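# Flip the stock's top card onto its matching pile

## Task

Lift the uppermost card off the face-down stock, flip it so its face shows, and set it on the single pile whose top card has the opposite colour and a rank exactly one higher, so that it rests on that pile and nothing else. All other cards and stacks must stay as they were, with nothing extra placed on any stack. The cards are stiff plywood tiles. The result must hold by itself after the robot lets go, since a card the robot is still supporting does not count. Anything the robot is touching at the end must not sink once released, or the task fails.

## Robot and tools

Robot: two 6-joint arms (uf850 type) with parallel grippers, named left_arm and right_arm. Base origins in the scene frame: left_arm at (+0.020, +0.340, 0) m with quat_wxyz (+0.999, 0, 0, +0.041); right_arm at (+0.064, -0.491, 0) m with quat_wxyz (+1.000, 0, 0, +0.002). The scene frame sits on the table top midway between the arms: +x points out over the table, +z points up, and left_arm is on the +y side. The arm names do not correspond to sides of any image.

Gripper geometry: the fingers extend along the gripper's +z axis and close along its y axis. end_effector_position is the spot between the pads when closed, roughly 2 cm short of the fingertips. Closing pushes the tips about 10 mm further along +z. The reported hand position can be a bit off, more so when the arm is stretched far.

execute_actions takes "actions", a list holding one action, one wait, or nothing, plus optional "pictures" (boolean).
- Empty list: no command is sent; it returns the current state and the camera images.
- Action: {"rows": [[...]], "steps": n}, n from 3 to 15 (default 15), each step 1/30 s. Each row is used for one step; if there are fewer rows than steps, the final row repeats. At most 15 rows.
- Wait: {"steps": n} with n up to 300; nothing new is sent, and it returns once n steps have passed since the previous result (your reply time is included).
Images come back only for an empty list or when "pictures": true.

Row layout: one flat list of 14 numbers covering both arms, even if only one moves. Order: left_arm waist, shoulder, elbow, forearm roll, wrist pitch, wrist roll, opening; then the same seven for right_arm. The six joint values are absolute target angles in radians, in the same form as the Joint positions line; they are not offsets. Stated ranges per arm: waist -6.283 to 6.283, shoulder -2.304 to 2.304, elbow -4.224 to 0.061, forearm roll -6.283 to 6.283, wrist pitch -2.164 to 2.164, wrist roll -6.283 to 6.283. A call is rejected (nothing sent) if a target exceeds a range end by more than 0.010 rad and lies further out than that joint's last reported angle. True ends may differ by up to 0.010 rad; targets beyond the true end get clipped to it, reported as "joint sent to its limit" (possibly about an earlier action). No such line does not prove there is room left. Opening is an absolute value in [-1, 1]: +1 fully open, -1 closed.

Motion behaviour: joint targets move at most 3.14 rad/s, with 0.16 s to ramp up; all joints of one arm are slowed together so they arrive at once. Per step, each target is held within 0.623 rad of the measured angle, and if the targets would put the gripper over 70 mm from where it is, they are all pulled back proportionally. So big moves need several calls. The last 3 steps of every action run after its result is produced, while you reply. Between calls the arms keep heading for your last row until they settle or a step is HELD. The simulation keeps running as you think.

Results: the state line gives, per arm, end_effector_position (m), end_effector_quat_wxyz and velocities (m/s, rad/s) in the scene frame. Joint positions and Joint velocities list each arm's six joints (rad, rad/s) followed by the pad gap (m; 0.084 fully open). grip_measured is the measured opening on the command scale. HELD flags steps where your row was partly or fully not sent. "joint command not followed" means a clearance check altered or blocked joint targets; the rest still ran. Joint torque readings include drive effort, offsets and noise, so they are not pure contact force. MOTOR HOT appears from 65 °C; at 80 °C the arm brakes until cool (OVER-TEMPERATURE FAULT). Holding loads heats motors.

Gripping: to hold something, keep commanding an opening well under grip_measured; lower squeezes harder (about 24 N per pad max for items up to about 6 cm). A fast close can press harder. Echoing grip_measured still presses lightly.

TORQUE FAULT: if contact torque hits a joint's load limit (N m: waist 52.8, shoulder 52.8, elbow 44, forearm roll 23.7, wrist pitch 16.7, wrist roll 16.7, held weight included), that arm stops, backs that joint off slightly, holds for 10 s and drops the rest of the call.

zoom_image: {"camera": name, "region": [x0, y0, x1, y1]} in pixels of that camera's latest full image, origin top-left, region at most 504 by 504. Cameras: cam_high, cam_low, cam_left_wrist, cam_right_wrist, each 504x504. Calibration (pinhole plus radial distortion, T_world_to_cam mapping the scene frame to the camera) is given up front; wrist camera poses follow the arm's joint readings, and real values can differ slightly.

read_manual: returns only licence texts; it moves nothing.

finished_scene: pass the current scene's number to end and grade it; this is final. Replying without any tool call ends everything.

Avoid: arms colliding or pushing each other hard, dropping or slamming cards, hard shoves, knocking anything off the table, leaving the gripper supporting the card, or leaving something the robot touches that would sink when let go. Occasional brief tugs on held parts or pushes on loose objects may happen.

Each tool is called after "Request:" as name(argument=value, ...) on one line, values as JSON.

## Session

Request:
execute_actions(actions=[])

Scene clock: 0.00 s of 4800.00 s.
left_arm: end_effector_position=(+0.5865, +0.9736, +0.2671) grip_measured=-0.13 end_effector_quat_wxyz=(-0.065, +0.778, -0.607, +0.150) end_effector_velocity=(+0.001, -0.000, -0.000) end_effector_angular_velocity=(+0.001, +0.000, -0.001) | right_arm: end_effector_position=(+0.8519, -0.2378, +0.2652) grip_measured=+1.00 end_effector_quat_wxyz=(-0.058, +0.368, +0.924, +0.083) end_effector_velocity=(+0.000, -0.000, +0.001) end_effector_angular_velocity=(+0.002, +0.000, -0.002)
Joint positions: left_arm=[ 0.846 -1.213 -2.44  -0.338 -1.121  2.384  0.038] | right_arm=[ 0.248 -1.289 -2.592  0.21  -1.306 -2.189  0.084]
Joint velocities: left_arm=[-0.001 -0.    -0.     0.001  0.001 -0.    -0.   ] | right_arm=[-0.001  0.001  0.     0.002  0.     0.    -0.   ]
Joint torques (N m, as the arm reports them, + toward a larger angle): no reading

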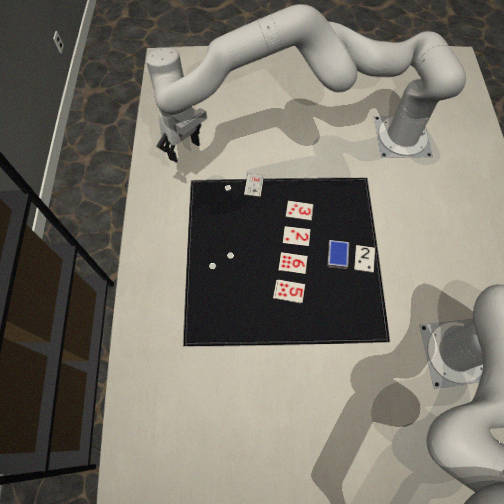

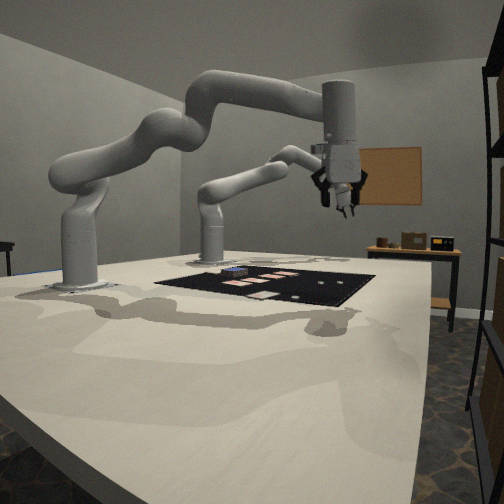

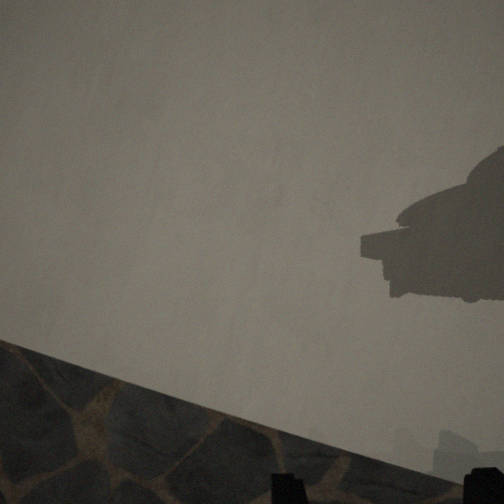

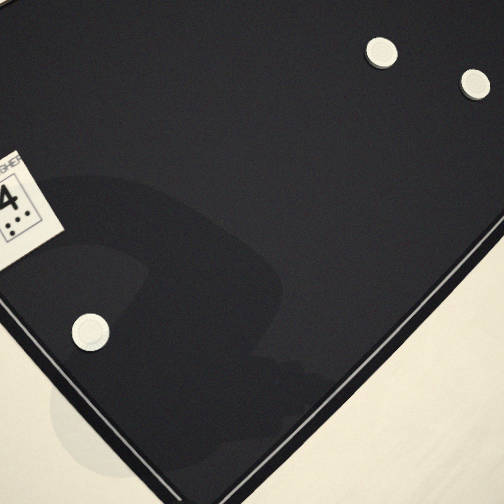

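Request:
zoom_image(camera="cam_high", region=[170, 150, 410, 350])

Request:
zoom_image(camera="cam_low", region=[150, 240, 390, 330])

Region (170, 150, 410, 350) of cam_high's 504x504 image, scaled by 2.100, with more detail than that image has.

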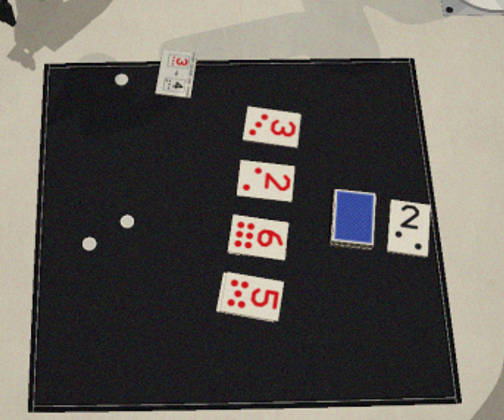

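Region (150, 240, 390, 330) of cam_low's 504x504 image, scaled by 2.100, with more detail than that image has; it fills the top 189 rows of this view, and the rest is white.

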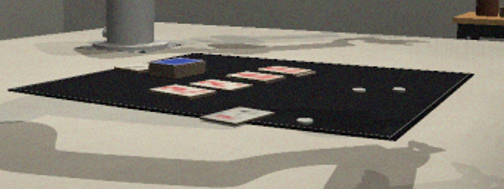

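Request:
execute_actions(actions=[{"rows":[[0.846,-1.213,-2.44,-0.338,-1.121,2.384,1,0.964,-0.707,-1.309,0,-0.602,-0.48,1]],"steps":15}])

Request:
execute_actions(actions=[{"steps":40}], pictures=true)

Scene clock: 2.93 s of 4800.00 s.
left_arm: end_effector_position=(+0.5866, +0.9736, +0.2668) grip_measured=+1.00 end_effector_quat_wxyz=(-0.065, +0.778, -0.607, +0.150) end_effector_velocity=(-0.000, -0.000, -0.001) end_effector_angular_velocity=(-0.002, +0.001, -0.001) | right_arm: end_effector_position=(+0.8170, -0.1135, +0.3081) grip_measured=+1.00 end_effector_quat_wxyz=(+0.000, +0.369, +0.924, +0.102) end_effector_velocity=(-0.155, +0.352, +0.085) end_effector_angular_velocity=(+0.036, -0.275, -0.058)
Joint positions: left_arm=[ 0.846 -1.213 -2.44  -0.338 -1.121  2.384  0.084] | right_arm=[ 0.42  -1.14  -2.417  0.156 -1.134 -2.014  0.084]
Joint velocities: left_arm=[ 0.    -0.002 -0.    -0.    -0.001  0.001  0.002] | right_arm=[ 0.504  0.4    0.542 -0.144  0.49   0.542  0.   ]
Joint torques (N m, as the arm reports them, + toward a larger angle): left_arm=[  0.97  36.29 -13.56   0.98   0.29   0.04] | right_arm=[  2.14  71.26 -15.61   1.91   0.21  -0.5 ]
Steps of this call (steps 1 to 76: nothing new was sent; steps 77 to 88: the first 12 steps of this action). Readings (joint positions):
77: left_arm=[0.846 -1.213 -2.440 -0.338 -1.121 2.384] | right_arm=[0.248 -1.289 -2.592 0.210 -1.306 -2.189]
78: left_arm=[0.846 -1.213 -2.440 -0.338 -1.121 2.384] | right_arm=[0.251 -1.284 -2.586 0.208 -1.300 -2.183]
80: left_arm=[0.846 -1.213 -2.440 -0.338 -1.121 2.384] | right_arm=[0.282 -1.255 -2.552 0.197 -1.267 -2.150]
84: left_arm=[0.846 -1.213 -2.440 -0.338 -1.121 2.384] | right_arm=[0.352 -1.193 -2.487 0.176 -1.200 -2.083]
88: the state above

Scene clock: 4.27 s of 4800.00 s.
left_arm: end_effector_position=(+0.5866, +0.9736, +0.2668) grip_measured=+1.00 end_effector_quat_wxyz=(-0.065, +0.778, -0.607, +0.150) end_effector_velocity=(+0.000, +0.000, +0.001) end_effector_angular_velocity=(+0.002, -0.001, +0.001) | right_arm: end_effector_position=(+0.4390, +0.0287, +0.1617) grip_measured=+1.00 end_effector_quat_wxyz=(-0.004, +0.710, +0.704, +0.010) end_effector_velocity=(-0.258, -0.100, -0.129) end_effector_angular_velocity=(-0.205, +0.134, -1.156)
Joint positions: left_arm=[ 0.846 -1.213 -2.44  -0.338 -1.121  2.384  0.084] | right_arm=[ 0.94  -0.726 -1.373  0.007 -0.625 -0.624  0.084]
Joint velocities: left_arm=[-0.     0.001  0.    -0.     0.001 -0.001  0.   ] | right_arm=[ 0.25   0.192  0.663 -0.069  0.232  1.461 -0.   ]
Joint torques (N m, as the arm reports them, + toward a larger angle): left_arm=[  0.43  37.19 -13.37   1.     0.2    0.  ] | right_arm=[ -0.68  56.61 -17.04   1.05   0.23  -1.04]
Kept back: nothing.
Steps of this call (steps 1 to 3: the last 3 steps of your previous action; steps 4 to 40: the robot went on to your last target). Readings (joint positions):
1: left_arm=[0.846 -1.213 -2.440 -0.338 -1.121 2.384] | right_arm=[0.437 -1.126 -2.399 0.151 -1.117 -1.995]
2: left_arm=[0.846 -1.213 -2.440 -0.338 -1.121 2.384] | right_arm=[0.454 -1.113 -2.380 0.147 -1.101 -1.976]
4: left_arm=[0.846 -1.213 -2.440 -0.338 -1.121 2.384] | right_arm=[0.487 -1.086 -2.340 0.137 -1.068 -1.936]
8: left_arm=[0.846 -1.213 -2.440 -0.338 -1.121 2.384] | right_arm=[0.554 -1.033 -2.253 0.118 -1.002 -1.849]
40: the state above
camera_calibration (this result's frames):
cam_left_wrist: T_world_to_cam=[[-0.929782, -0.258089, -0.262478, 0.89205], [-0.219195, 0.961022, -0.168493, -0.69497], [0.295733, -0.0991281, -0.950113, 0.306377], [0, 0, 0, 1]] pos_world=[0.586472, 0.92848, 0.408138]
cam_right_wrist: T_world_to_cam=[[0.99964, -0.00998219, 0.0249053, -0.41123], [-0.00931516, -0.999599, -0.0267566, 0.107412], [0.0251624, 0.0265149, -0.999332, 0.283204], [0, 0, 0, 1]] pos_world=[0.404957, 0.0957551, 0.29613]

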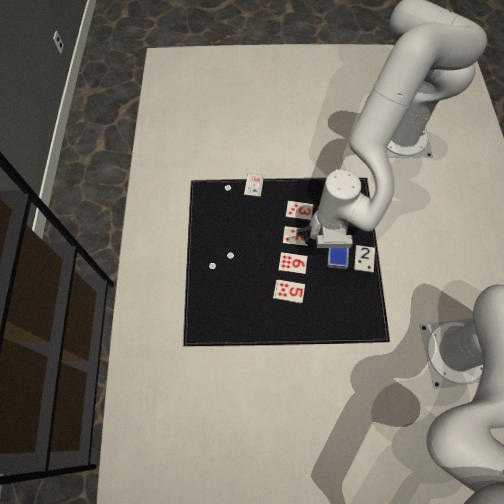

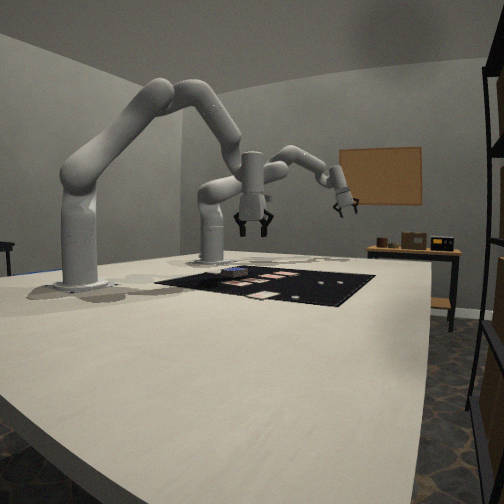

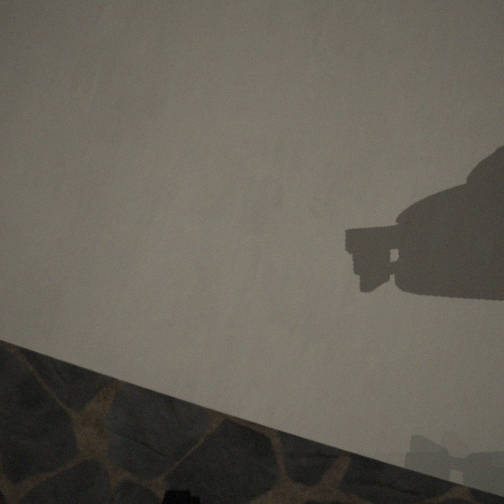

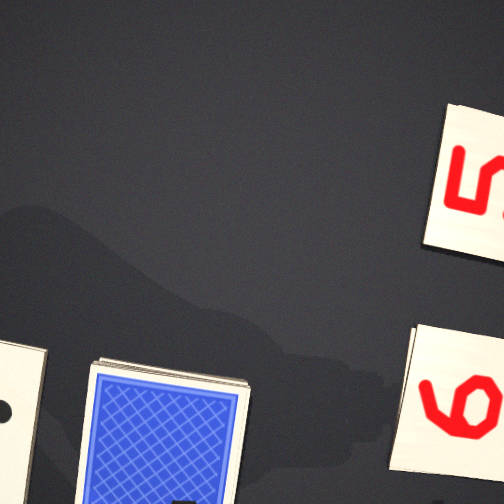

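Request:
execute_actions(actions=[{"steps":15}], pictures=true)

Request:
zoom_image(camera="cam_low", region=[200, 250, 280, 290])

Scene clock: 4.77 s of 4800.00 s.
left_arm: end_effector_position=(+0.5866, +0.9736, +0.2668) grip_measured=+1.00 end_effector_quat_wxyz=(-0.065, +0.778, -0.607, +0.150) end_effector_velocity=(-0.000, -0.000, -0.000) end_effector_angular_velocity=(-0.001, +0.001, +0.000) | right_arm: end_effector_position=(+0.4150, +0.0185, +0.1500) grip_measured=+1.00 end_effector_quat_wxyz=(-0.000, +0.749, +0.662, +0.000) end_effector_velocity=(-0.001, -0.001, -0.000) end_effector_angular_velocity=(-0.002, +0.001, -0.004)
Joint positions: left_arm=[ 0.846 -1.213 -2.44  -0.338 -1.121  2.384  0.084] | right_arm=[ 0.964 -0.707 -1.309  0.    -0.602 -0.48   0.084]
Joint velocities: left_arm=[-0.    -0.    -0.     0.    -0.001 -0.001  0.   ] | right_arm=[ 0.001  0.002  0.003  0.    -0.     0.005 -0.   ]
Joint torques (N m, as the arm reports them, + toward a larger angle): left_arm=[  1.2   36.17 -13.04   0.87   0.27   0.01] | right_arm=[  2.05  55.86 -14.45   0.88   0.17  -0.48]
Kept back: nothing.
Steps of this call (steps 1 to 15: the robot went on to your last target). Readings (joint positions):
1: left_arm=[0.846 -1.213 -2.440 -0.338 -1.121 2.384] | right_arm=[0.948 -0.720 -1.353 0.005 -0.618 -0.580]
2: left_arm=[0.846 -1.213 -2.440 -0.338 -1.121 2.384] | right_arm=[0.954 -0.716 -1.337 0.003 -0.613 -0.545]
4: left_arm=[0.846 -1.213 -2.440 -0.338 -1.121 2.384] | right_arm=[0.960 -0.711 -1.320 0.001 -0.607 -0.506]
8: left_arm=[0.846 -1.213 -2.440 -0.338 -1.121 2.384] | right_arm=[0.963 -0.708 -1.312 0.000 -0.603 -0.485]
15: the state above
camera_calibration (this result's frames):
cam_left_wrist: T_world_to_cam=[[-0.929782, -0.258089, -0.262478, 0.89205], [-0.219195, 0.961022, -0.168493, -0.69497], [0.295733, -0.0991279, -0.950113, 0.306377], [0, 0, 0, 1]] pos_world=[0.586472, 0.92848, 0.408138]
cam_right_wrist: T_world_to_cam=[[0.992142, -0.124094, 0.0159915, -0.380501], [-0.123989, -0.992256, -0.00742177, 0.14129], [0.0167887, 0.00538069, -0.999845, 0.276363], [0, 0, 0, 1]] pos_world=[0.39039, 0.0914912, 0.283454]

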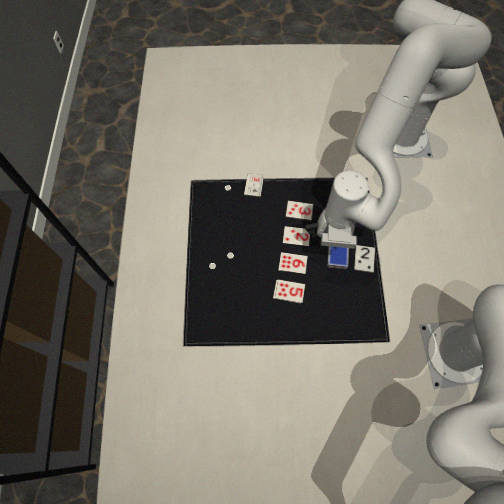

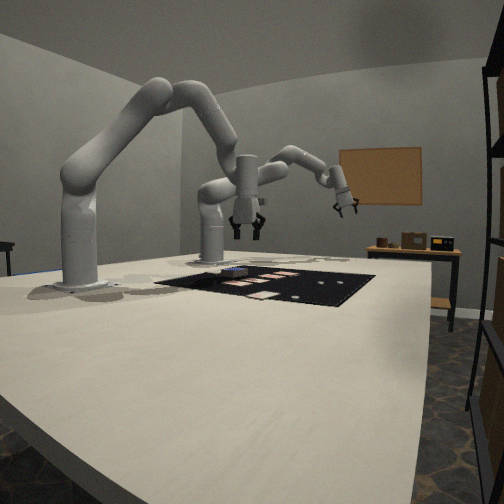

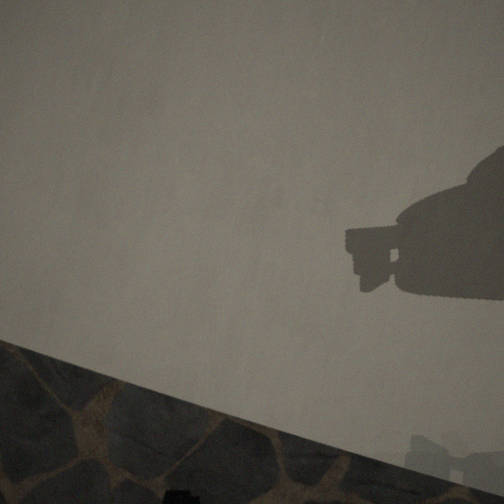

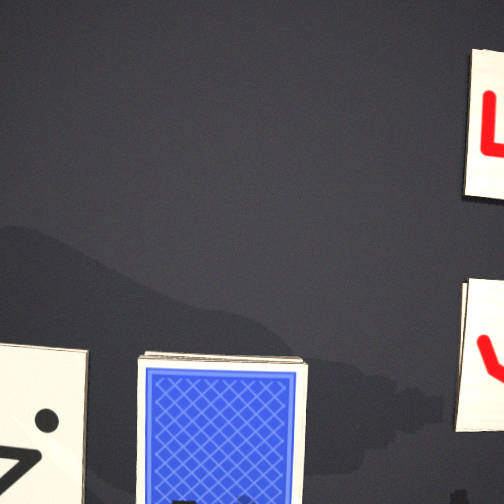

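Region (200, 250, 280, 290) of cam_low's 504x504 image, scaled by 6.300, with more detail than that image has.

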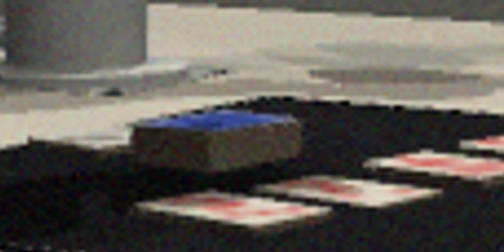

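Request:
execute_actions(actions=[{"rows":[[0.846,-1.213,-2.44,-0.338,-1.121,2.384,1,1.013,-0.7896,-1.2214,0,-0.4318,-0.433,1]],"steps":15}])

Request:
execute_actions(actions=[{"steps":10}], pictures=true)

Request:
zoom_image(camera="cam_low", region=[200, 230, 280, 290])

Scene clock: 5.60 s of 4800.00 s.
left_arm: end_effector_position=(+0.5866, +0.9736, +0.2668) grip_measured=+1.00 end_effector_quat_wxyz=(-0.065, +0.778, -0.607, +0.150) end_effector_velocity=(+0.000, -0.000, -0.000) end_effector_angular_velocity=(-0.002, -0.000, -0.000) | right_arm: end_effector_position=(+0.3765, +0.0123, +0.0723) grip_measured=+1.00 end_effector_quat_wxyz=(+0.000, +0.749, +0.663, -0.001) end_effector_velocity=(-0.006, +0.009, -0.018) end_effector_angular_velocity=(+0.037, -0.022, -0.006)
Joint positions: left_arm=[ 0.846 -1.213 -2.44  -0.338 -1.121  2.384  0.084] | right_arm=[ 1.011 -0.787 -1.224 -0.    -0.438 -0.435  0.084]
Joint velocities: left_arm=[-0.     0.     0.001 -0.001 -0.001  0.    -0.   ] | right_arm=[ 0.017 -0.021  0.017  0.001  0.08   0.022  0.   ]
Joint torques (N m, as the arm reports them, + toward a larger angle): left_arm=[  1.49  36.66 -13.03   1.18   0.27   0.08] | right_arm=[  3.21  57.96 -13.16   1.24   0.08  -0.65]
Steps of this call (steps 1 to 13: the robot went on to your last target; steps 14 to 25: the first 12 steps of this action). Readings (joint positions):
14: left_arm=[0.846 -1.213 -2.440 -0.338 -1.121 2.384] | right_arm=[0.964 -0.707 -1.309 0.000 -0.602 -0.480]
15: left_arm=[0.846 -1.213 -2.440 -0.338 -1.121 2.384] | right_arm=[0.965 -0.709 -1.307 0.000 -0.596 -0.478]
17: left_arm=[0.846 -1.213 -2.440 -0.338 -1.121 2.384] | right_arm=[0.977 -0.728 -1.287 0.000 -0.551 -0.466]
21: left_arm=[0.846 -1.213 -2.440 -0.338 -1.121 2.384] | right_arm=[1.005 -0.776 -1.235 -0.000 -0.465 -0.442]
25: the state above

Scene clock: 5.93 s of 4800.00 s.
left_arm: end_effector_position=(+0.5866, +0.9736, +0.2668) grip_measured=+1.00 end_effector_quat_wxyz=(-0.065, +0.778, -0.607, +0.150) end_effector_velocity=(-0.001, +0.001, -0.001) end_effector_angular_velocity=(-0.001, +0.001, +0.002) | right_arm: end_effector_position=(+0.3755, +0.0124, +0.0702) grip_measured=+1.00 end_effector_quat_wxyz=(-0.000, +0.749, +0.663, +0.000) end_effector_velocity=(-0.001, -0.001, -0.002) end_effector_angular_velocity=(-0.003, +0.001, +0.002)
Joint positions: left_arm=[ 0.846 -1.213 -2.44  -0.338 -1.121  2.384  0.084] | right_arm=[ 1.013 -0.789 -1.222  0.    -0.432 -0.433  0.084]
Joint velocities: left_arm=[ 0.001 -0.002 -0.001 -0.    -0.    -0.    -0.   ] | right_arm=[ 0.001 -0.002  0.002 -0.002  0.001  0.001  0.   ]
Joint torques (N m, as the arm reports them, + toward a larger angle): left_arm=[  0.26  36.35 -13.42   1.1    0.22  -0.04] | right_arm=[  2.76  55.68 -12.21   0.5    0.07  -0.63]
Kept back: nothing.
Steps of this call (steps 1 to 3: the last 3 steps of your previous action; steps 4 to 10: the robot went on to your last target). Readings (joint positions):
1: left_arm=[0.846 -1.213 -2.440 -0.338 -1.121 2.384] | right_arm=[1.012 -0.788 -1.223 0.000 -0.436 -0.434]
2: left_arm=[0.846 -1.213 -2.440 -0.338 -1.121 2.384] | right_arm=[1.012 -0.788 -1.223 0.000 -0.434 -0.434]
4: left_arm=[0.846 -1.213 -2.440 -0.338 -1.121 2.384] | right_arm=[1.012 -0.789 -1.223 0.000 -0.433 -0.433]
8: left_arm=[0.846 -1.213 -2.440 -0.338 -1.121 2.384] | right_arm=[1.013 -0.789 -1.222 0.000 -0.432 -0.433]
10: the state above
camera_calibration (this result's frames):
cam_left_wrist: T_world_to_cam=[[-0.929782, -0.258089, -0.262478, 0.89205], [-0.219195, 0.961022, -0.168493, -0.69497], [0.295733, -0.0991279, -0.950113, 0.306377], [0, 0, 0, 1]] pos_world=[0.586472, 0.92848, 0.408138]
cam_right_wrist: T_world_to_cam=[[0.992359, -0.122344, 0.0159952, -0.340903], [-0.122239, -0.992473, -0.00743878, 0.129045], [0.0167849, 0.00542671, -0.999844, 0.197311], [0, 0, 0, 1]] pos_world=[0.350761, 0.0852948, 0.203693]

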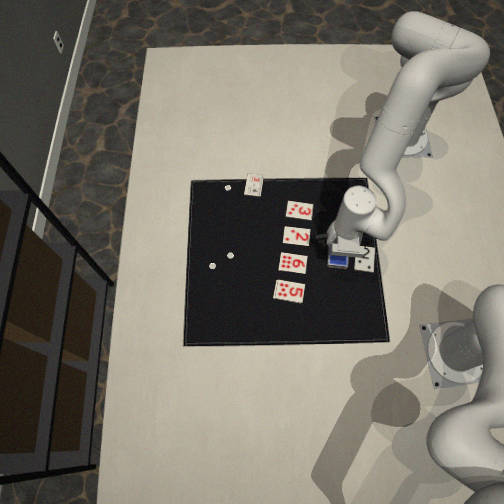

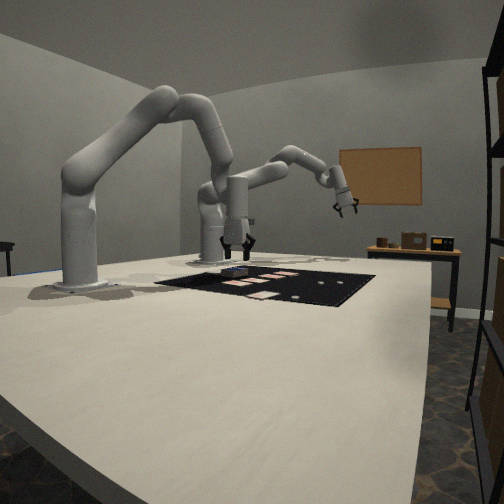

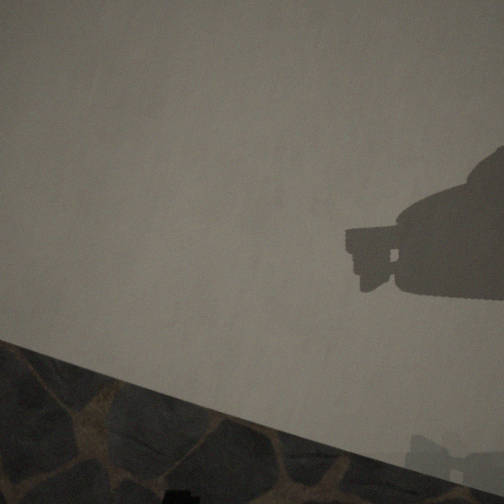

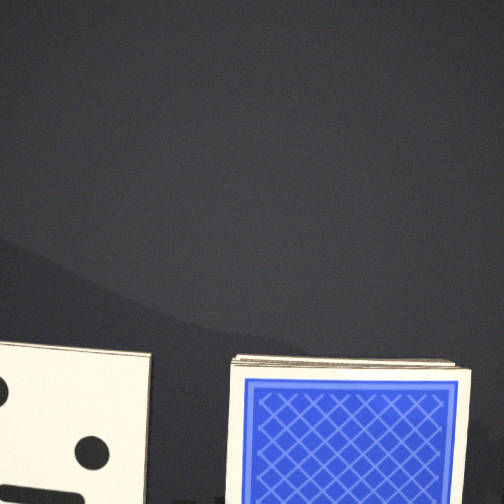

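Region (200, 230, 280, 290) of cam_low's 504x504 image, scaled by 6.300, with more detail than that image has; it fills the top 378 rows of this view, and the rest is white.

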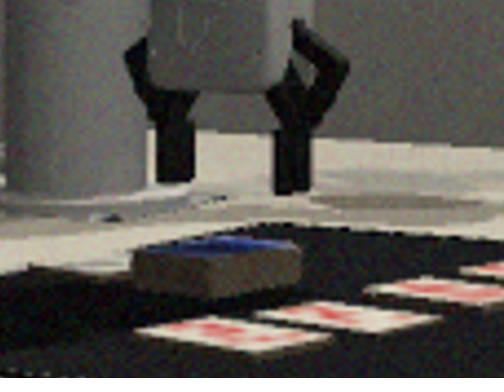

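Request:
execute_actions(actions=[{"rows":[[0.846,-1.213,-2.44,-0.338,-1.121,2.384,1,1.019,-0.8368,-1.224,0,-0.3872,-0.427,1]],"steps":12}])

Request:
execute_actions(actions=[{"rows":[[0.846,-1.213,-2.44,-0.338,-1.121,2.384,1,1.019,-0.8368,-1.224,0,-0.3872,-0.427,0.3]],"steps":15}], pictures=true)

Request:
zoom_image(camera="cam_low", region=[210, 245, 270, 285])

Scene clock: 6.60 s of 4800.00 s.
left_arm: end_effector_position=(+0.5866, +0.9736, +0.2668) grip_measured=+1.00 end_effector_quat_wxyz=(-0.065, +0.778, -0.607, +0.150) end_effector_velocity=(-0.000, +0.000, +0.000) end_effector_angular_velocity=(-0.001, -0.000, -0.000) | right_arm: end_effector_position=(+0.3712, +0.0119, +0.0442) grip_measured=+1.00 end_effector_quat_wxyz=(+0.000, +0.749, +0.663, -0.001) end_effector_velocity=(+0.003, +0.008, -0.012) end_effector_angular_velocity=(+0.022, -0.013, -0.003)
Joint positions: left_arm=[ 0.846 -1.213 -2.44  -0.338 -1.121  2.384  0.084] | right_arm=[ 1.019 -0.834 -1.223 -0.    -0.39  -0.427  0.084]
Joint velocities: left_arm=[ 0.001  0.     0.    -0.001 -0.001  0.001  0.   ] | right_arm=[ 0.003 -0.027 -0.013  0.001  0.04   0.006  0.   ]
Joint torques (N m, as the arm reports them, + toward a larger angle): left_arm=[  0.69  36.96 -13.38   0.82   0.23   0.06] | right_arm=[  2.19  60.07 -12.76   1.31   0.38  -0.52]
Steps of this call (steps 1 to 11: the robot went on to your last target; steps 12 to 20: the first 9 steps of this action). Readings (joint positions):
12: left_arm=[0.846 -1.213 -2.440 -0.338 -1.121 2.384] | right_arm=[1.013 -0.790 -1.221 -0.000 -0.432 -0.433]
13: left_arm=[0.846 -1.213 -2.440 -0.338 -1.121 2.384] | right_arm=[1.013 -0.793 -1.222 0.000 -0.427 -0.432]
15: left_arm=[0.846 -1.213 -2.440 -0.338 -1.121 2.384] | right_arm=[1.016 -0.813 -1.223 0.000 -0.409 -0.430]
19: left_arm=[0.846 -1.213 -2.440 -0.338 -1.121 2.384] | right_arm=[1.019 -0.833 -1.223 -0.000 -0.392 -0.428]
20: the state above

Scene clock: 7.10 s of 4800.00 s.
left_arm: end_effector_position=(+0.5866, +0.9736, +0.2668) grip_measured=+1.00 end_effector_quat_wxyz=(-0.065, +0.778, -0.607, +0.150) end_effector_velocity=(-0.000, -0.000, -0.000) end_effector_angular_velocity=(-0.000, +0.001, -0.000) | right_arm: end_effector_position=(+0.3713, +0.0123, +0.0430) grip_measured=+0.29 end_effector_quat_wxyz=(-0.000, +0.749, +0.663, +0.000) end_effector_velocity=(-0.000, +0.000, -0.000) end_effector_angular_velocity=(-0.000, +0.000, +0.000)
Joint positions: left_arm=[ 0.846 -1.213 -2.44  -0.338 -1.121  2.384  0.084] | right_arm=[ 1.019 -0.837 -1.224  0.    -0.387 -0.427  0.057]
Joint velocities: left_arm=[ 0.    -0.     0.     0.001 -0.    -0.    -0.   ] | right_arm=[ 0.001 -0.001 -0.    -0.     0.     0.001 -0.002]
Joint torques (N m, as the arm reports them, + toward a larger angle): left_arm=[  0.4   36.06 -13.38   1.07   0.26   0.11] | right_arm=[  2.25  56.51 -12.07   1.14   0.28  -0.49]
Steps of this call (steps 1 to 3: the last 3 steps of your previous action; steps 4 to 15: the first 12 steps of this action). Readings (joint positions):
4: left_arm=[0.846 -1.213 -2.440 -0.338 -1.121 2.384] | right_arm=[1.019 -0.836 -1.224 0.000 -0.388 -0.427]
5: left_arm=[0.846 -1.213 -2.440 -0.338 -1.121 2.384] | right_arm=[1.019 -0.836 -1.224 0.000 -0.388 -0.427]
7: left_arm=[0.846 -1.213 -2.440 -0.338 -1.121 2.384] | right_arm=[1.019 -0.836 -1.224 0.000 -0.387 -0.427]
11: left_arm=[0.846 -1.213 -2.440 -0.338 -1.121 2.384] | right_arm=[1.019 -0.837 -1.224 0.000 -0.387 -0.427]
15: the state above
camera_calibration (this result's frames):
cam_left_wrist: T_world_to_cam=[[-0.929782, -0.258089, -0.262478, 0.89205], [-0.219195, 0.961022, -0.168493, -0.69497], [0.295734, -0.0991278, -0.950113, 0.306377], [0, 0, 0, 1]] pos_world=[0.586472, 0.92848, 0.408138]
cam_right_wrist: T_world_to_cam=[[0.992372, -0.122256, 0.0158416, -0.336226], [-0.122157, -0.992485, -0.00710353, 0.128206], [0.0165911, 0.00511418, -0.999849, 0.170189], [0, 0, 0, 1]] pos_world=[0.346499, 0.085266, 0.1764]

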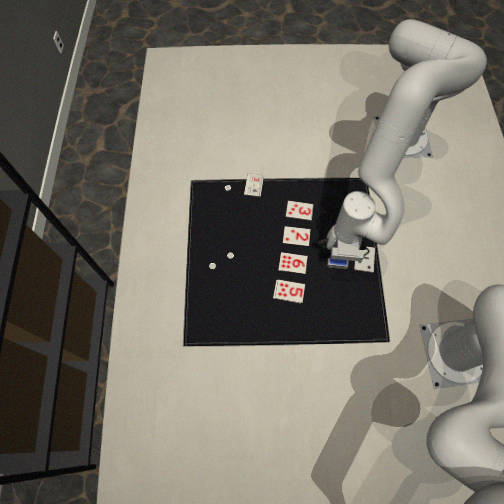

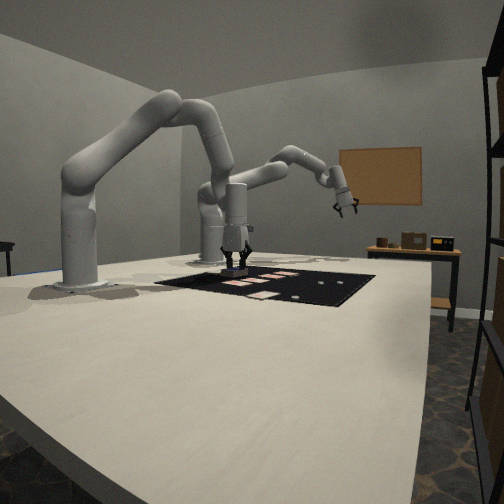

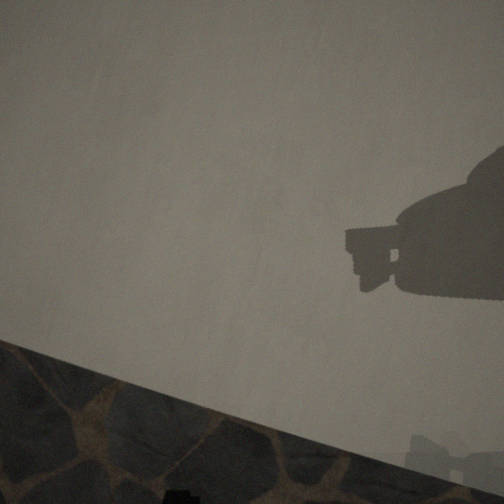

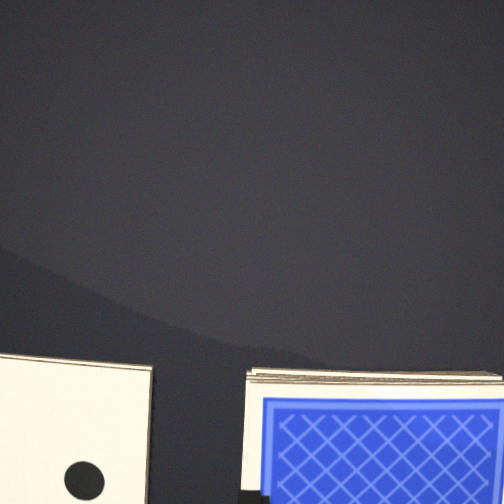

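Region (210, 245, 270, 285) of cam_low's 504x504 image, scaled by 8.400, with more detail than that image has.

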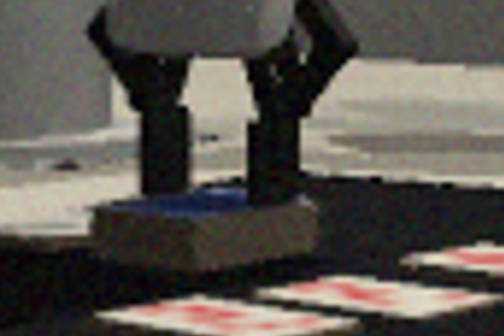

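Request:
execute_actions(actions=[{"rows":[[0.846,-1.213,-2.44,-0.338,-1.121,2.384,1,1.019,-0.8368,-1.224,0,-0.3872,-0.427,0.8],[0.846,-1.213,-2.44,-0.338,-1.121,2.384,1,1.019,-0.8368,-1.224,0,-0.3872,-0.427,0.8],[0.846,-1.213,-2.44,-0.338,-1.121,2.384,1,1.019,-0.8368,-1.224,0,-0.3872,-0.427,0.8],[0.846,-1.213,-2.44,-0.338,-1.121,2.384,1,1.019,-0.8368,-1.224,0,-0.3872,-0.427,0.8],[0.846,-1.213,-2.44,-0.338,-1.121,2.384,1,1.019,-0.8416,-1.225,0,-0.3834,-0.427,0.8]],"steps":13}])

Request:
execute_actions(actions=[{"rows":[[0.846,-1.213,-2.44,-0.338,-1.121,2.384,1,1.019,-0.8416,-1.225,0,-0.3834,-0.427,0.3]],"steps":15}])

Scene clock: 7.57 s of 4800.00 s.
left_arm: end_effector_position=(+0.5866, +0.9736, +0.2668) grip_measured=+1.00 end_effector_quat_wxyz=(-0.065, +0.778, -0.607, +0.150) end_effector_velocity=(+0.000, +0.000, +0.000) end_effector_angular_velocity=(+0.001, -0.000, -0.001) | right_arm: end_effector_position=(+0.3712, +0.0122, +0.0409) grip_measured=+0.79 end_effector_quat_wxyz=(+0.000, +0.749, +0.663, -0.000) end_effector_velocity=(-0.000, -0.000, -0.007) end_effector_angular_velocity=(-0.000, +0.001, -0.000)
Joint positions: left_arm=[ 0.846 -1.213 -2.44  -0.338 -1.121  2.384  0.084] | right_arm=[ 1.019 -0.841 -1.225 -0.    -0.384 -0.427  0.076]
Joint velocities: left_arm=[-0.     0.     0.    -0.     0.     0.001 -0.   ] | right_arm=[ 0.    -0.013 -0.002  0.001  0.01  -0.001  0.003]
Joint torques (N m, as the arm reports them, + toward a larger angle): left_arm=[  0.05  36.15 -13.18   0.95   0.28   0.04] | right_arm=[  2.01  59.77 -12.05   1.     0.16  -0.48]
Steps of this call (steps 1 to 3: the last 3 steps of your previous action; step 4: the robot went on to your last target; steps 5 to 14: the first 10 steps of this action). Readings (joint positions):
5: left_arm=[0.846 -1.213 -2.440 -0.338 -1.121 2.384] | right_arm=[1.019 -0.837 -1.224 0.000 -0.387 -0.427]
6: left_arm=[0.846 -1.213 -2.440 -0.338 -1.121 2.384] | right_arm=[1.019 -0.837 -1.224 -0.000 -0.387 -0.427]
8: left_arm=[0.846 -1.213 -2.440 -0.338 -1.121 2.384] | right_arm=[1.019 -0.837 -1.224 0.000 -0.387 -0.427]
12: left_arm=[0.846 -1.213 -2.440 -0.338 -1.121 2.384] | right_arm=[1.019 -0.839 -1.225 0.000 -0.385 -0.427]
14: the state above

Scene clock: 8.07 s of 4800.00 s.
left_arm: end_effector_position=(+0.5866, +0.9736, +0.2668) grip_measured=+1.00 end_effector_quat_wxyz=(-0.065, +0.778, -0.607, +0.150) end_effector_velocity=(-0.000, -0.000, +0.000) end_effector_angular_velocity=(-0.001, -0.001, -0.000) | right_arm: end_effector_position=(+0.3716, +0.0127, +0.0409) grip_measured=+0.30 end_effector_quat_wxyz=(-0.000, +0.749, +0.663, +0.001) end_effector_velocity=(-0.000, -0.000, -0.000) end_effector_angular_velocity=(-0.000, +0.000, +0.001)
Joint positions: left_arm=[ 0.846 -1.213 -2.44  -0.338 -1.121  2.384  0.084] | right_arm=[ 1.019 -0.841 -1.226 -0.    -0.383 -0.427  0.057]
Joint velocities: left_arm=[ 0.     0.     0.    -0.001 -0.001  0.001  0.   ] | right_arm=[ 0.001 -0.     0.001  0.     0.001 -0.001 -0.001]
Joint torques (N m, as the arm reports them, + toward a larger angle): left_arm=[ -0.87  36.27 -12.88   0.88   0.22   0.01] | right_arm=[ 2.95 49.45 -9.05  0.89  0.37 -0.48]
Steps of this call (steps 1 to 3: the last 3 steps of your previous action; steps 4 to 15: the first 12 steps of this action). Readings (joint positions):
4: left_arm=[0.846 -1.213 -2.440 -0.338 -1.121 2.384] | right_arm=[1.019 -0.841 -1.225 -0.000 -0.384 -0.427]
5: left_arm=[0.846 -1.213 -2.440 -0.338 -1.121 2.384] | right_arm=[1.019 -0.841 -1.225 0.000 -0.384 -0.427]
7: left_arm=[0.846 -1.213 -2.440 -0.338 -1.121 2.384] | right_arm=[1.019 -0.842 -1.225 0.000 -0.384 -0.427]
11: left_arm=[0.846 -1.213 -2.440 -0.338 -1.121 2.384] | right_arm=[1.019 -0.841 -1.226 -0.000 -0.384 -0.427]
15: the state above

Request:
execute_actions(actions=[{"rows":[[0.846,-1.213,-2.44,-0.338,-1.121,2.384,1,1.019,-0.8416,-1.225,0,-0.3834,-0.427,0.8],[0.846,-1.213,-2.44,-0.338,-1.121,2.384,1,1.019,-0.8416,-1.225,0,-0.3834,-0.427,0.8],[0.846,-1.213,-2.44,-0.338,-1.121,2.384,1,1.019,-0.8416,-1.225,0,-0.3834,-0.427,0.8],[0.846,-1.213,-2.44,-0.338,-1.121,2.384,1,1.019,-0.8416,-1.225,0,-0.3834,-0.427,0.8],[0.846,-1.213,-2.44,-0.338,-1.121,2.384,1,1.019,-0.8416,-1.225,0,-0.3834,-0.427,0.8],[0.846,-1.213,-2.44,-0.338,-1.121,2.384,1,1.019,-0.8454,-1.2258,0,-0.3804,-0.427,0.8]],"steps":14}])

Request:
execute_actions(actions=[{"rows":[[0.846,-1.213,-2.44,-0.338,-1.121,2.384,1,1.019,-0.8454,-1.2258,0,-0.3804,-0.427,0.2]],"steps":15}], pictures=true)

Request:
zoom_image(camera="cam_low", region=[210, 245, 270, 285])

Scene clock: 8.67 s of 4800.00 s.
left_arm: end_effector_position=(+0.5866, +0.9736, +0.2668) grip_measured=+1.00 end_effector_quat_wxyz=(-0.065, +0.778, -0.607, +0.150) end_effector_velocity=(-0.001, +0.001, -0.000) end_effector_angular_velocity=(+0.000, -0.000, +0.001) | right_arm: end_effector_position=(+0.3710, +0.0120, +0.0385) grip_measured=+0.79 end_effector_quat_wxyz=(+0.000, +0.749, +0.663, -0.000) end_effector_velocity=(+0.000, +0.002, -0.004) end_effector_angular_velocity=(+0.003, -0.002, +0.002)
Joint positions: left_arm=[ 0.846 -1.213 -2.44  -0.338 -1.121  2.384  0.084] | right_arm=[ 1.019 -0.845 -1.225  0.    -0.381 -0.427  0.076]
Joint velocities: left_arm=[ 0.001 -0.     0.    -0.     0.001  0.001  0.   ] | right_arm=[ 0.001 -0.008 -0.004 -0.001  0.008 -0.     0.002]
Joint torques (N m, as the arm reports them, + toward a larger angle): left_arm=[  0.73  36.54 -13.27   1.     0.21   0.03] | right_arm=[  3.16  57.55 -12.07   0.63   0.21  -0.5 ]
Steps of this call (steps 1 to 3: the last 3 steps of your previous action; steps 4 to 7: the robot went on to your last target; steps 8 to 18: the first 11 steps of this action). Readings (joint positions):
8: left_arm=[0.846 -1.213 -2.440 -0.338 -1.121 2.384] | right_arm=[1.019 -0.841 -1.225 -0.000 -0.383 -0.427]
9: left_arm=[0.846 -1.213 -2.440 -0.338 -1.121 2.384] | right_arm=[1.019 -0.842 -1.224 0.000 -0.383 -0.427]
11: left_arm=[0.846 -1.213 -2.440 -0.338 -1.121 2.384] | right_arm=[1.019 -0.843 -1.223 0.000 -0.383 -0.427]
15: left_arm=[0.846 -1.213 -2.440 -0.338 -1.121 2.384] | right_arm=[1.019 -0.843 -1.225 0.000 -0.382 -0.427]
18: the state above

Scene clock: 9.17 s of 4800.00 s.
left_arm: end_effector_position=(+0.5866, +0.9736, +0.2668) grip_measured=+1.00 end_effector_quat_wxyz=(-0.065, +0.778, -0.607, +0.150) end_effector_velocity=(-0.000, +0.000, +0.001) end_effector_angular_velocity=(-0.001, -0.001, +0.002) | right_arm: end_effector_position=(+0.3713, +0.0123, +0.0385) grip_measured=+0.19 end_effector_quat_wxyz=(-0.000, +0.749, +0.663, +0.000) end_effector_velocity=(-0.001, -0.002, -0.002) end_effector_angular_velocity=(-0.005, +0.003, -0.001)
Joint positions: left_arm=[ 0.846 -1.213 -2.44  -0.338 -1.121  2.384  0.084] | right_arm=[ 1.019 -0.845 -1.226 -0.    -0.38  -0.427  0.052]
Joint velocities: left_arm=[ 0.     0.    -0.    -0.001 -0.    -0.002 -0.   ] | right_arm=[ 0.    -0.002  0.003  0.    -0.001  0.001 -0.001]
Joint torques (N m, as the arm reports them, + toward a larger angle): left_arm=[ -0.12  36.26 -13.1    1.02   0.26   0.02] | right_arm=[  0.78  54.28 -11.48   0.94  -0.02  -0.68]
Steps of this call (steps 1 to 3: the last 3 steps of your previous action; steps 4 to 15: the first 12 steps of this action). Readings (joint positions):
4: left_arm=[0.846 -1.213 -2.440 -0.338 -1.121 2.384] | right_arm=[1.019 -0.845 -1.226 0.000 -0.381 -0.427]
5: left_arm=[0.846 -1.213 -2.440 -0.338 -1.121 2.384] | right_arm=[1.019 -0.845 -1.226 0.000 -0.381 -0.427]
7: left_arm=[0.846 -1.213 -2.440 -0.338 -1.121 2.384] | right_arm=[1.019 -0.845 -1.226 0.000 -0.380 -0.427]
11: left_arm=[0.846 -1.213 -2.440 -0.338 -1.121 2.384] | right_arm=[1.019 -0.845 -1.226 -0.000 -0.380 -0.427]
15: the state above
camera_calibration (this result's frames):
cam_left_wrist: T_world_to_cam=[[-0.929782, -0.258089, -0.262478, 0.892049], [-0.219195, 0.961022, -0.168493, -0.69497], [0.295733, -0.099128, -0.950113, 0.306377], [0, 0, 0, 1]] pos_world=[0.586472, 0.92848, 0.408138]
cam_right_wrist: T_world_to_cam=[[0.99237, -0.122255, 0.0159715, -0.336187], [-0.122151, -0.992484, -0.00737831, 0.128226], [0.0167535, 0.00537108, -0.999845, 0.165653], [0, 0, 0, 1]] pos_world=[0.346509, 0.0852716, 0.171943]

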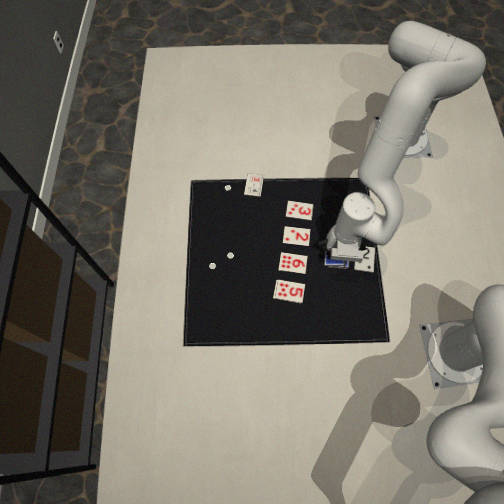

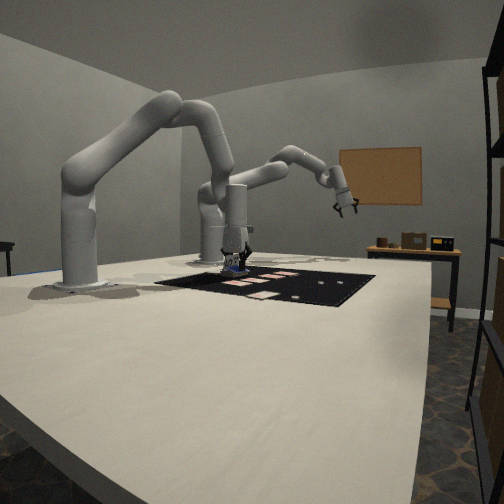

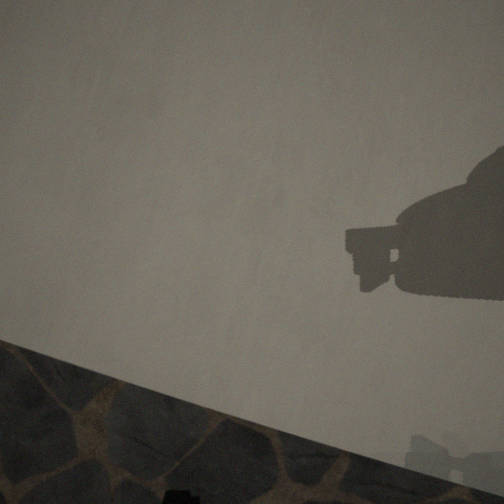

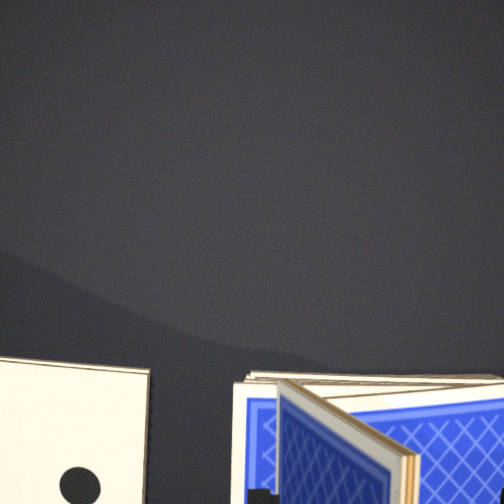

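Region (210, 245, 270, 285) of cam_low's 504x504 image, scaled by 8.400, with more detail than that image has.

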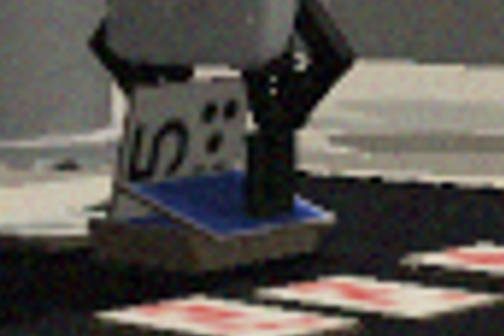

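Request:
zoom_image(camera="cam_right_wrist", region=[200, 330, 504, 504])

Request:
zoom_image(camera="cam_high", region=[310, 220, 390, 290])

Region (200, 330, 504, 504) of cam_right_wrist's 504x504 image, scaled by 1.658, with more detail than that image has; it fills the top 288 rows of this view, and the rest is white.

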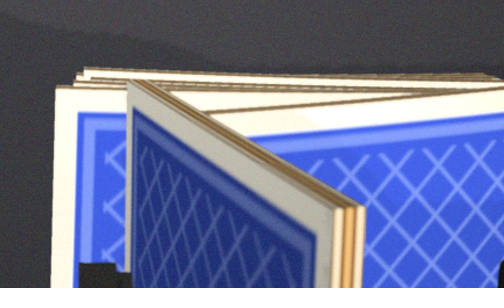

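Region (310, 220, 390, 290) of cam_high's 504x504 image, scaled by 6.300, with more detail than that image has; it fills the top 441 rows of this view, and the rest is white.

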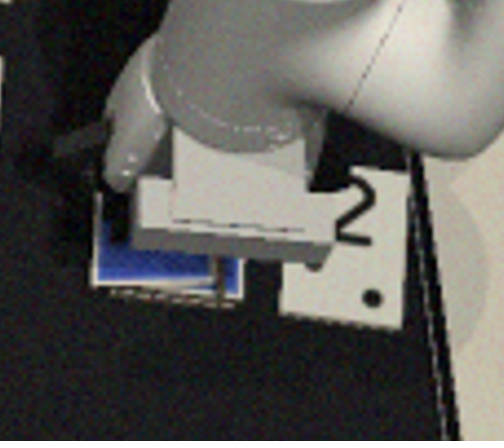

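Request:
execute_actions(actions=[{"rows":[[0.846,-1.213,-2.44,-0.338,-1.121,2.384,1,1.019,-0.8454,-1.2258,0,-0.3804,-0.427,0.3],[0.846,-1.213,-2.44,-0.338,-1.121,2.384,1,1.019,-0.8454,-1.2258,0,-0.3804,-0.427,0.35],[0.846,-1.213,-2.44,-0.338,-1.121,2.384,1,1.019,-0.8454,-1.2258,0,-0.3804,-0.427,0.4],[0.846,-1.213,-2.44,-0.338,-1.121,2.384,1,1.019,-0.8454,-1.2258,0,-0.3804,-0.427,0.45],[0.846,-1.213,-2.44,-0.338,-1.121,2.384,1,1.019,-0.8454,-1.2258,0,-0.3804,-0.427,0.5],[0.846,-1.213,-2.44,-0.338,-1.121,2.384,1,1.019,-0.8454,-1.2258,0,-0.3804,-0.427,0.55],[0.846,-1.213,-2.44,-0.338,-1.121,2.384,1,1.019,-0.8454,-1.2258,0,-0.3804,-0.427,0.6]],"steps":15}], pictures=true)

Request:
zoom_image(camera="cam_low", region=[210, 245, 270, 285])

Scene clock: 10.00 s of 4800.00 s.
left_arm: end_effector_position=(+0.5866, +0.9736, +0.2668) grip_measured=+1.00 end_effector_quat_wxyz=(-0.065, +0.778, -0.607, +0.150) end_effector_velocity=(-0.001, +0.000, +0.001) end_effector_angular_velocity=(-0.001, +0.000, +0.001) | right_arm: end_effector_position=(+0.3712, +0.0122, +0.0384) grip_measured=+0.59 end_effector_quat_wxyz=(+0.000, +0.749, +0.663, -0.000) end_effector_velocity=(+0.001, +0.000, +0.000) end_effector_angular_velocity=(+0.001, -0.001, -0.001)
Joint positions: left_arm=[ 0.846 -1.213 -2.44  -0.338 -1.121  2.384  0.084] | right_arm=[ 1.019 -0.845 -1.226  0.    -0.38  -0.427  0.068]
Joint velocities: left_arm=[ 0.001  0.001  0.001  0.    -0.001 -0.    -0.   ] | right_arm=[-0.001  0.001 -0.     0.     0.    -0.     0.005]
Joint torques (N m, as the arm reports them, + toward a larger angle): left_arm=[  0.51  36.06 -13.2    1.28   0.23   0.02] | right_arm=[  1.49  56.94 -12.26   0.83   0.15  -0.51]
Steps of this call (steps 1 to 3: the last 3 steps of your previous action; steps 4 to 13: the robot went on to your last target; steps 14 to 25: the first 12 steps of this action). Readings (joint positions):
14: left_arm=[0.846 -1.213 -2.440 -0.338 -1.121 2.384] | right_arm=[1.019 -0.845 -1.226 0.000 -0.380 -0.427]
15: left_arm=[0.846 -1.213 -2.440 -0.338 -1.121 2.384] | right_arm=[1.019 -0.845 -1.226 0.000 -0.380 -0.427]
17: left_arm=[0.846 -1.213 -2.440 -0.338 -1.121 2.384] | right_arm=[1.019 -0.845 -1.226 0.000 -0.381 -0.427]
21: left_arm=[0.846 -1.213 -2.440 -0.338 -1.121 2.384] | right_arm=[1.019 -0.845 -1.226 0.000 -0.380 -0.427]
25: the state above
camera_calibration (this result's frames):
cam_left_wrist: T_world_to_cam=[[-0.929782, -0.258089, -0.262478, 0.892049], [-0.219195, 0.961022, -0.168493, -0.69497], [0.295734, -0.099128, -0.950113, 0.306377], [0, 0, 0, 1]] pos_world=[0.586472, 0.92848, 0.408138]
cam_right_wrist: T_world_to_cam=[[0.992374, -0.122249, 0.0157836, -0.336094], [-0.122152, -0.992487, -0.00697743, 0.128053], [0.016518, 0.00499621, -0.999851, 0.165629], [0, 0, 0, 1]] pos_world=[0.346437, 0.0851761, 0.171803]

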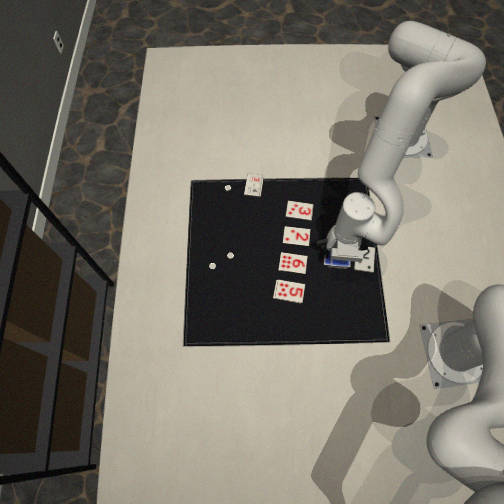

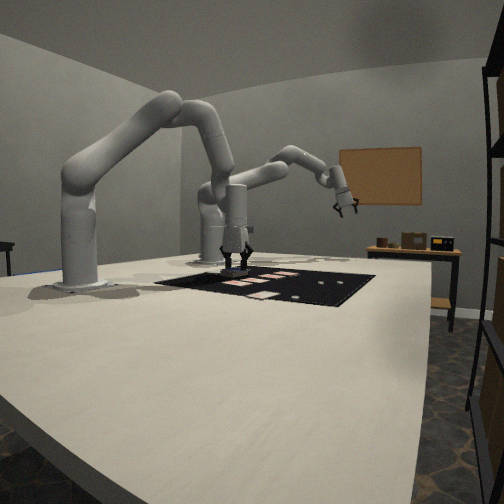

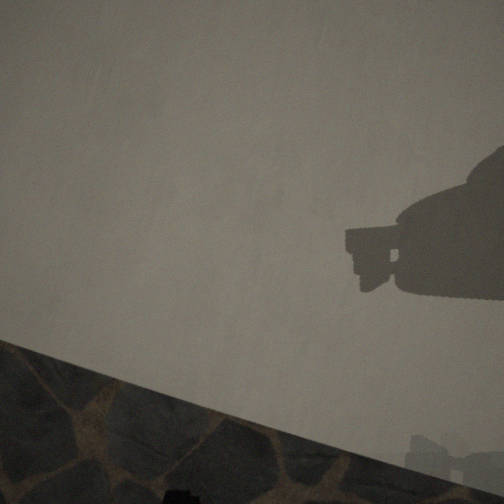

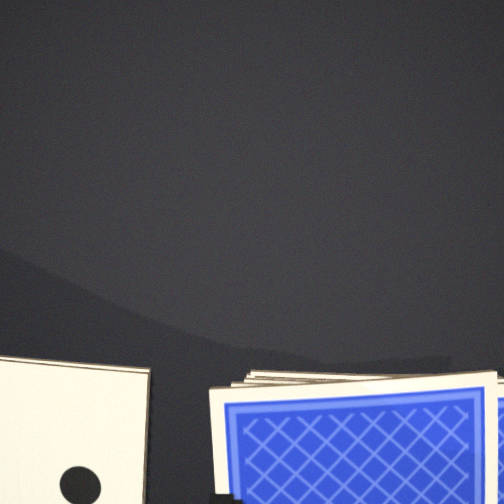

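Region (210, 245, 270, 285) of cam_low's 504x504 image, scaled by 8.400, with more detail than that image has.

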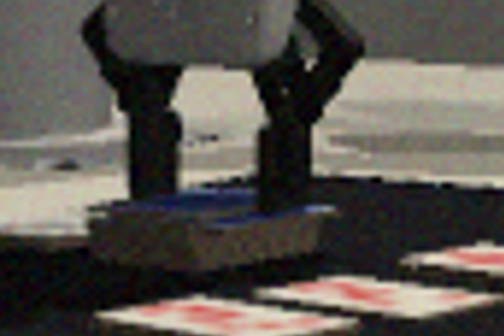

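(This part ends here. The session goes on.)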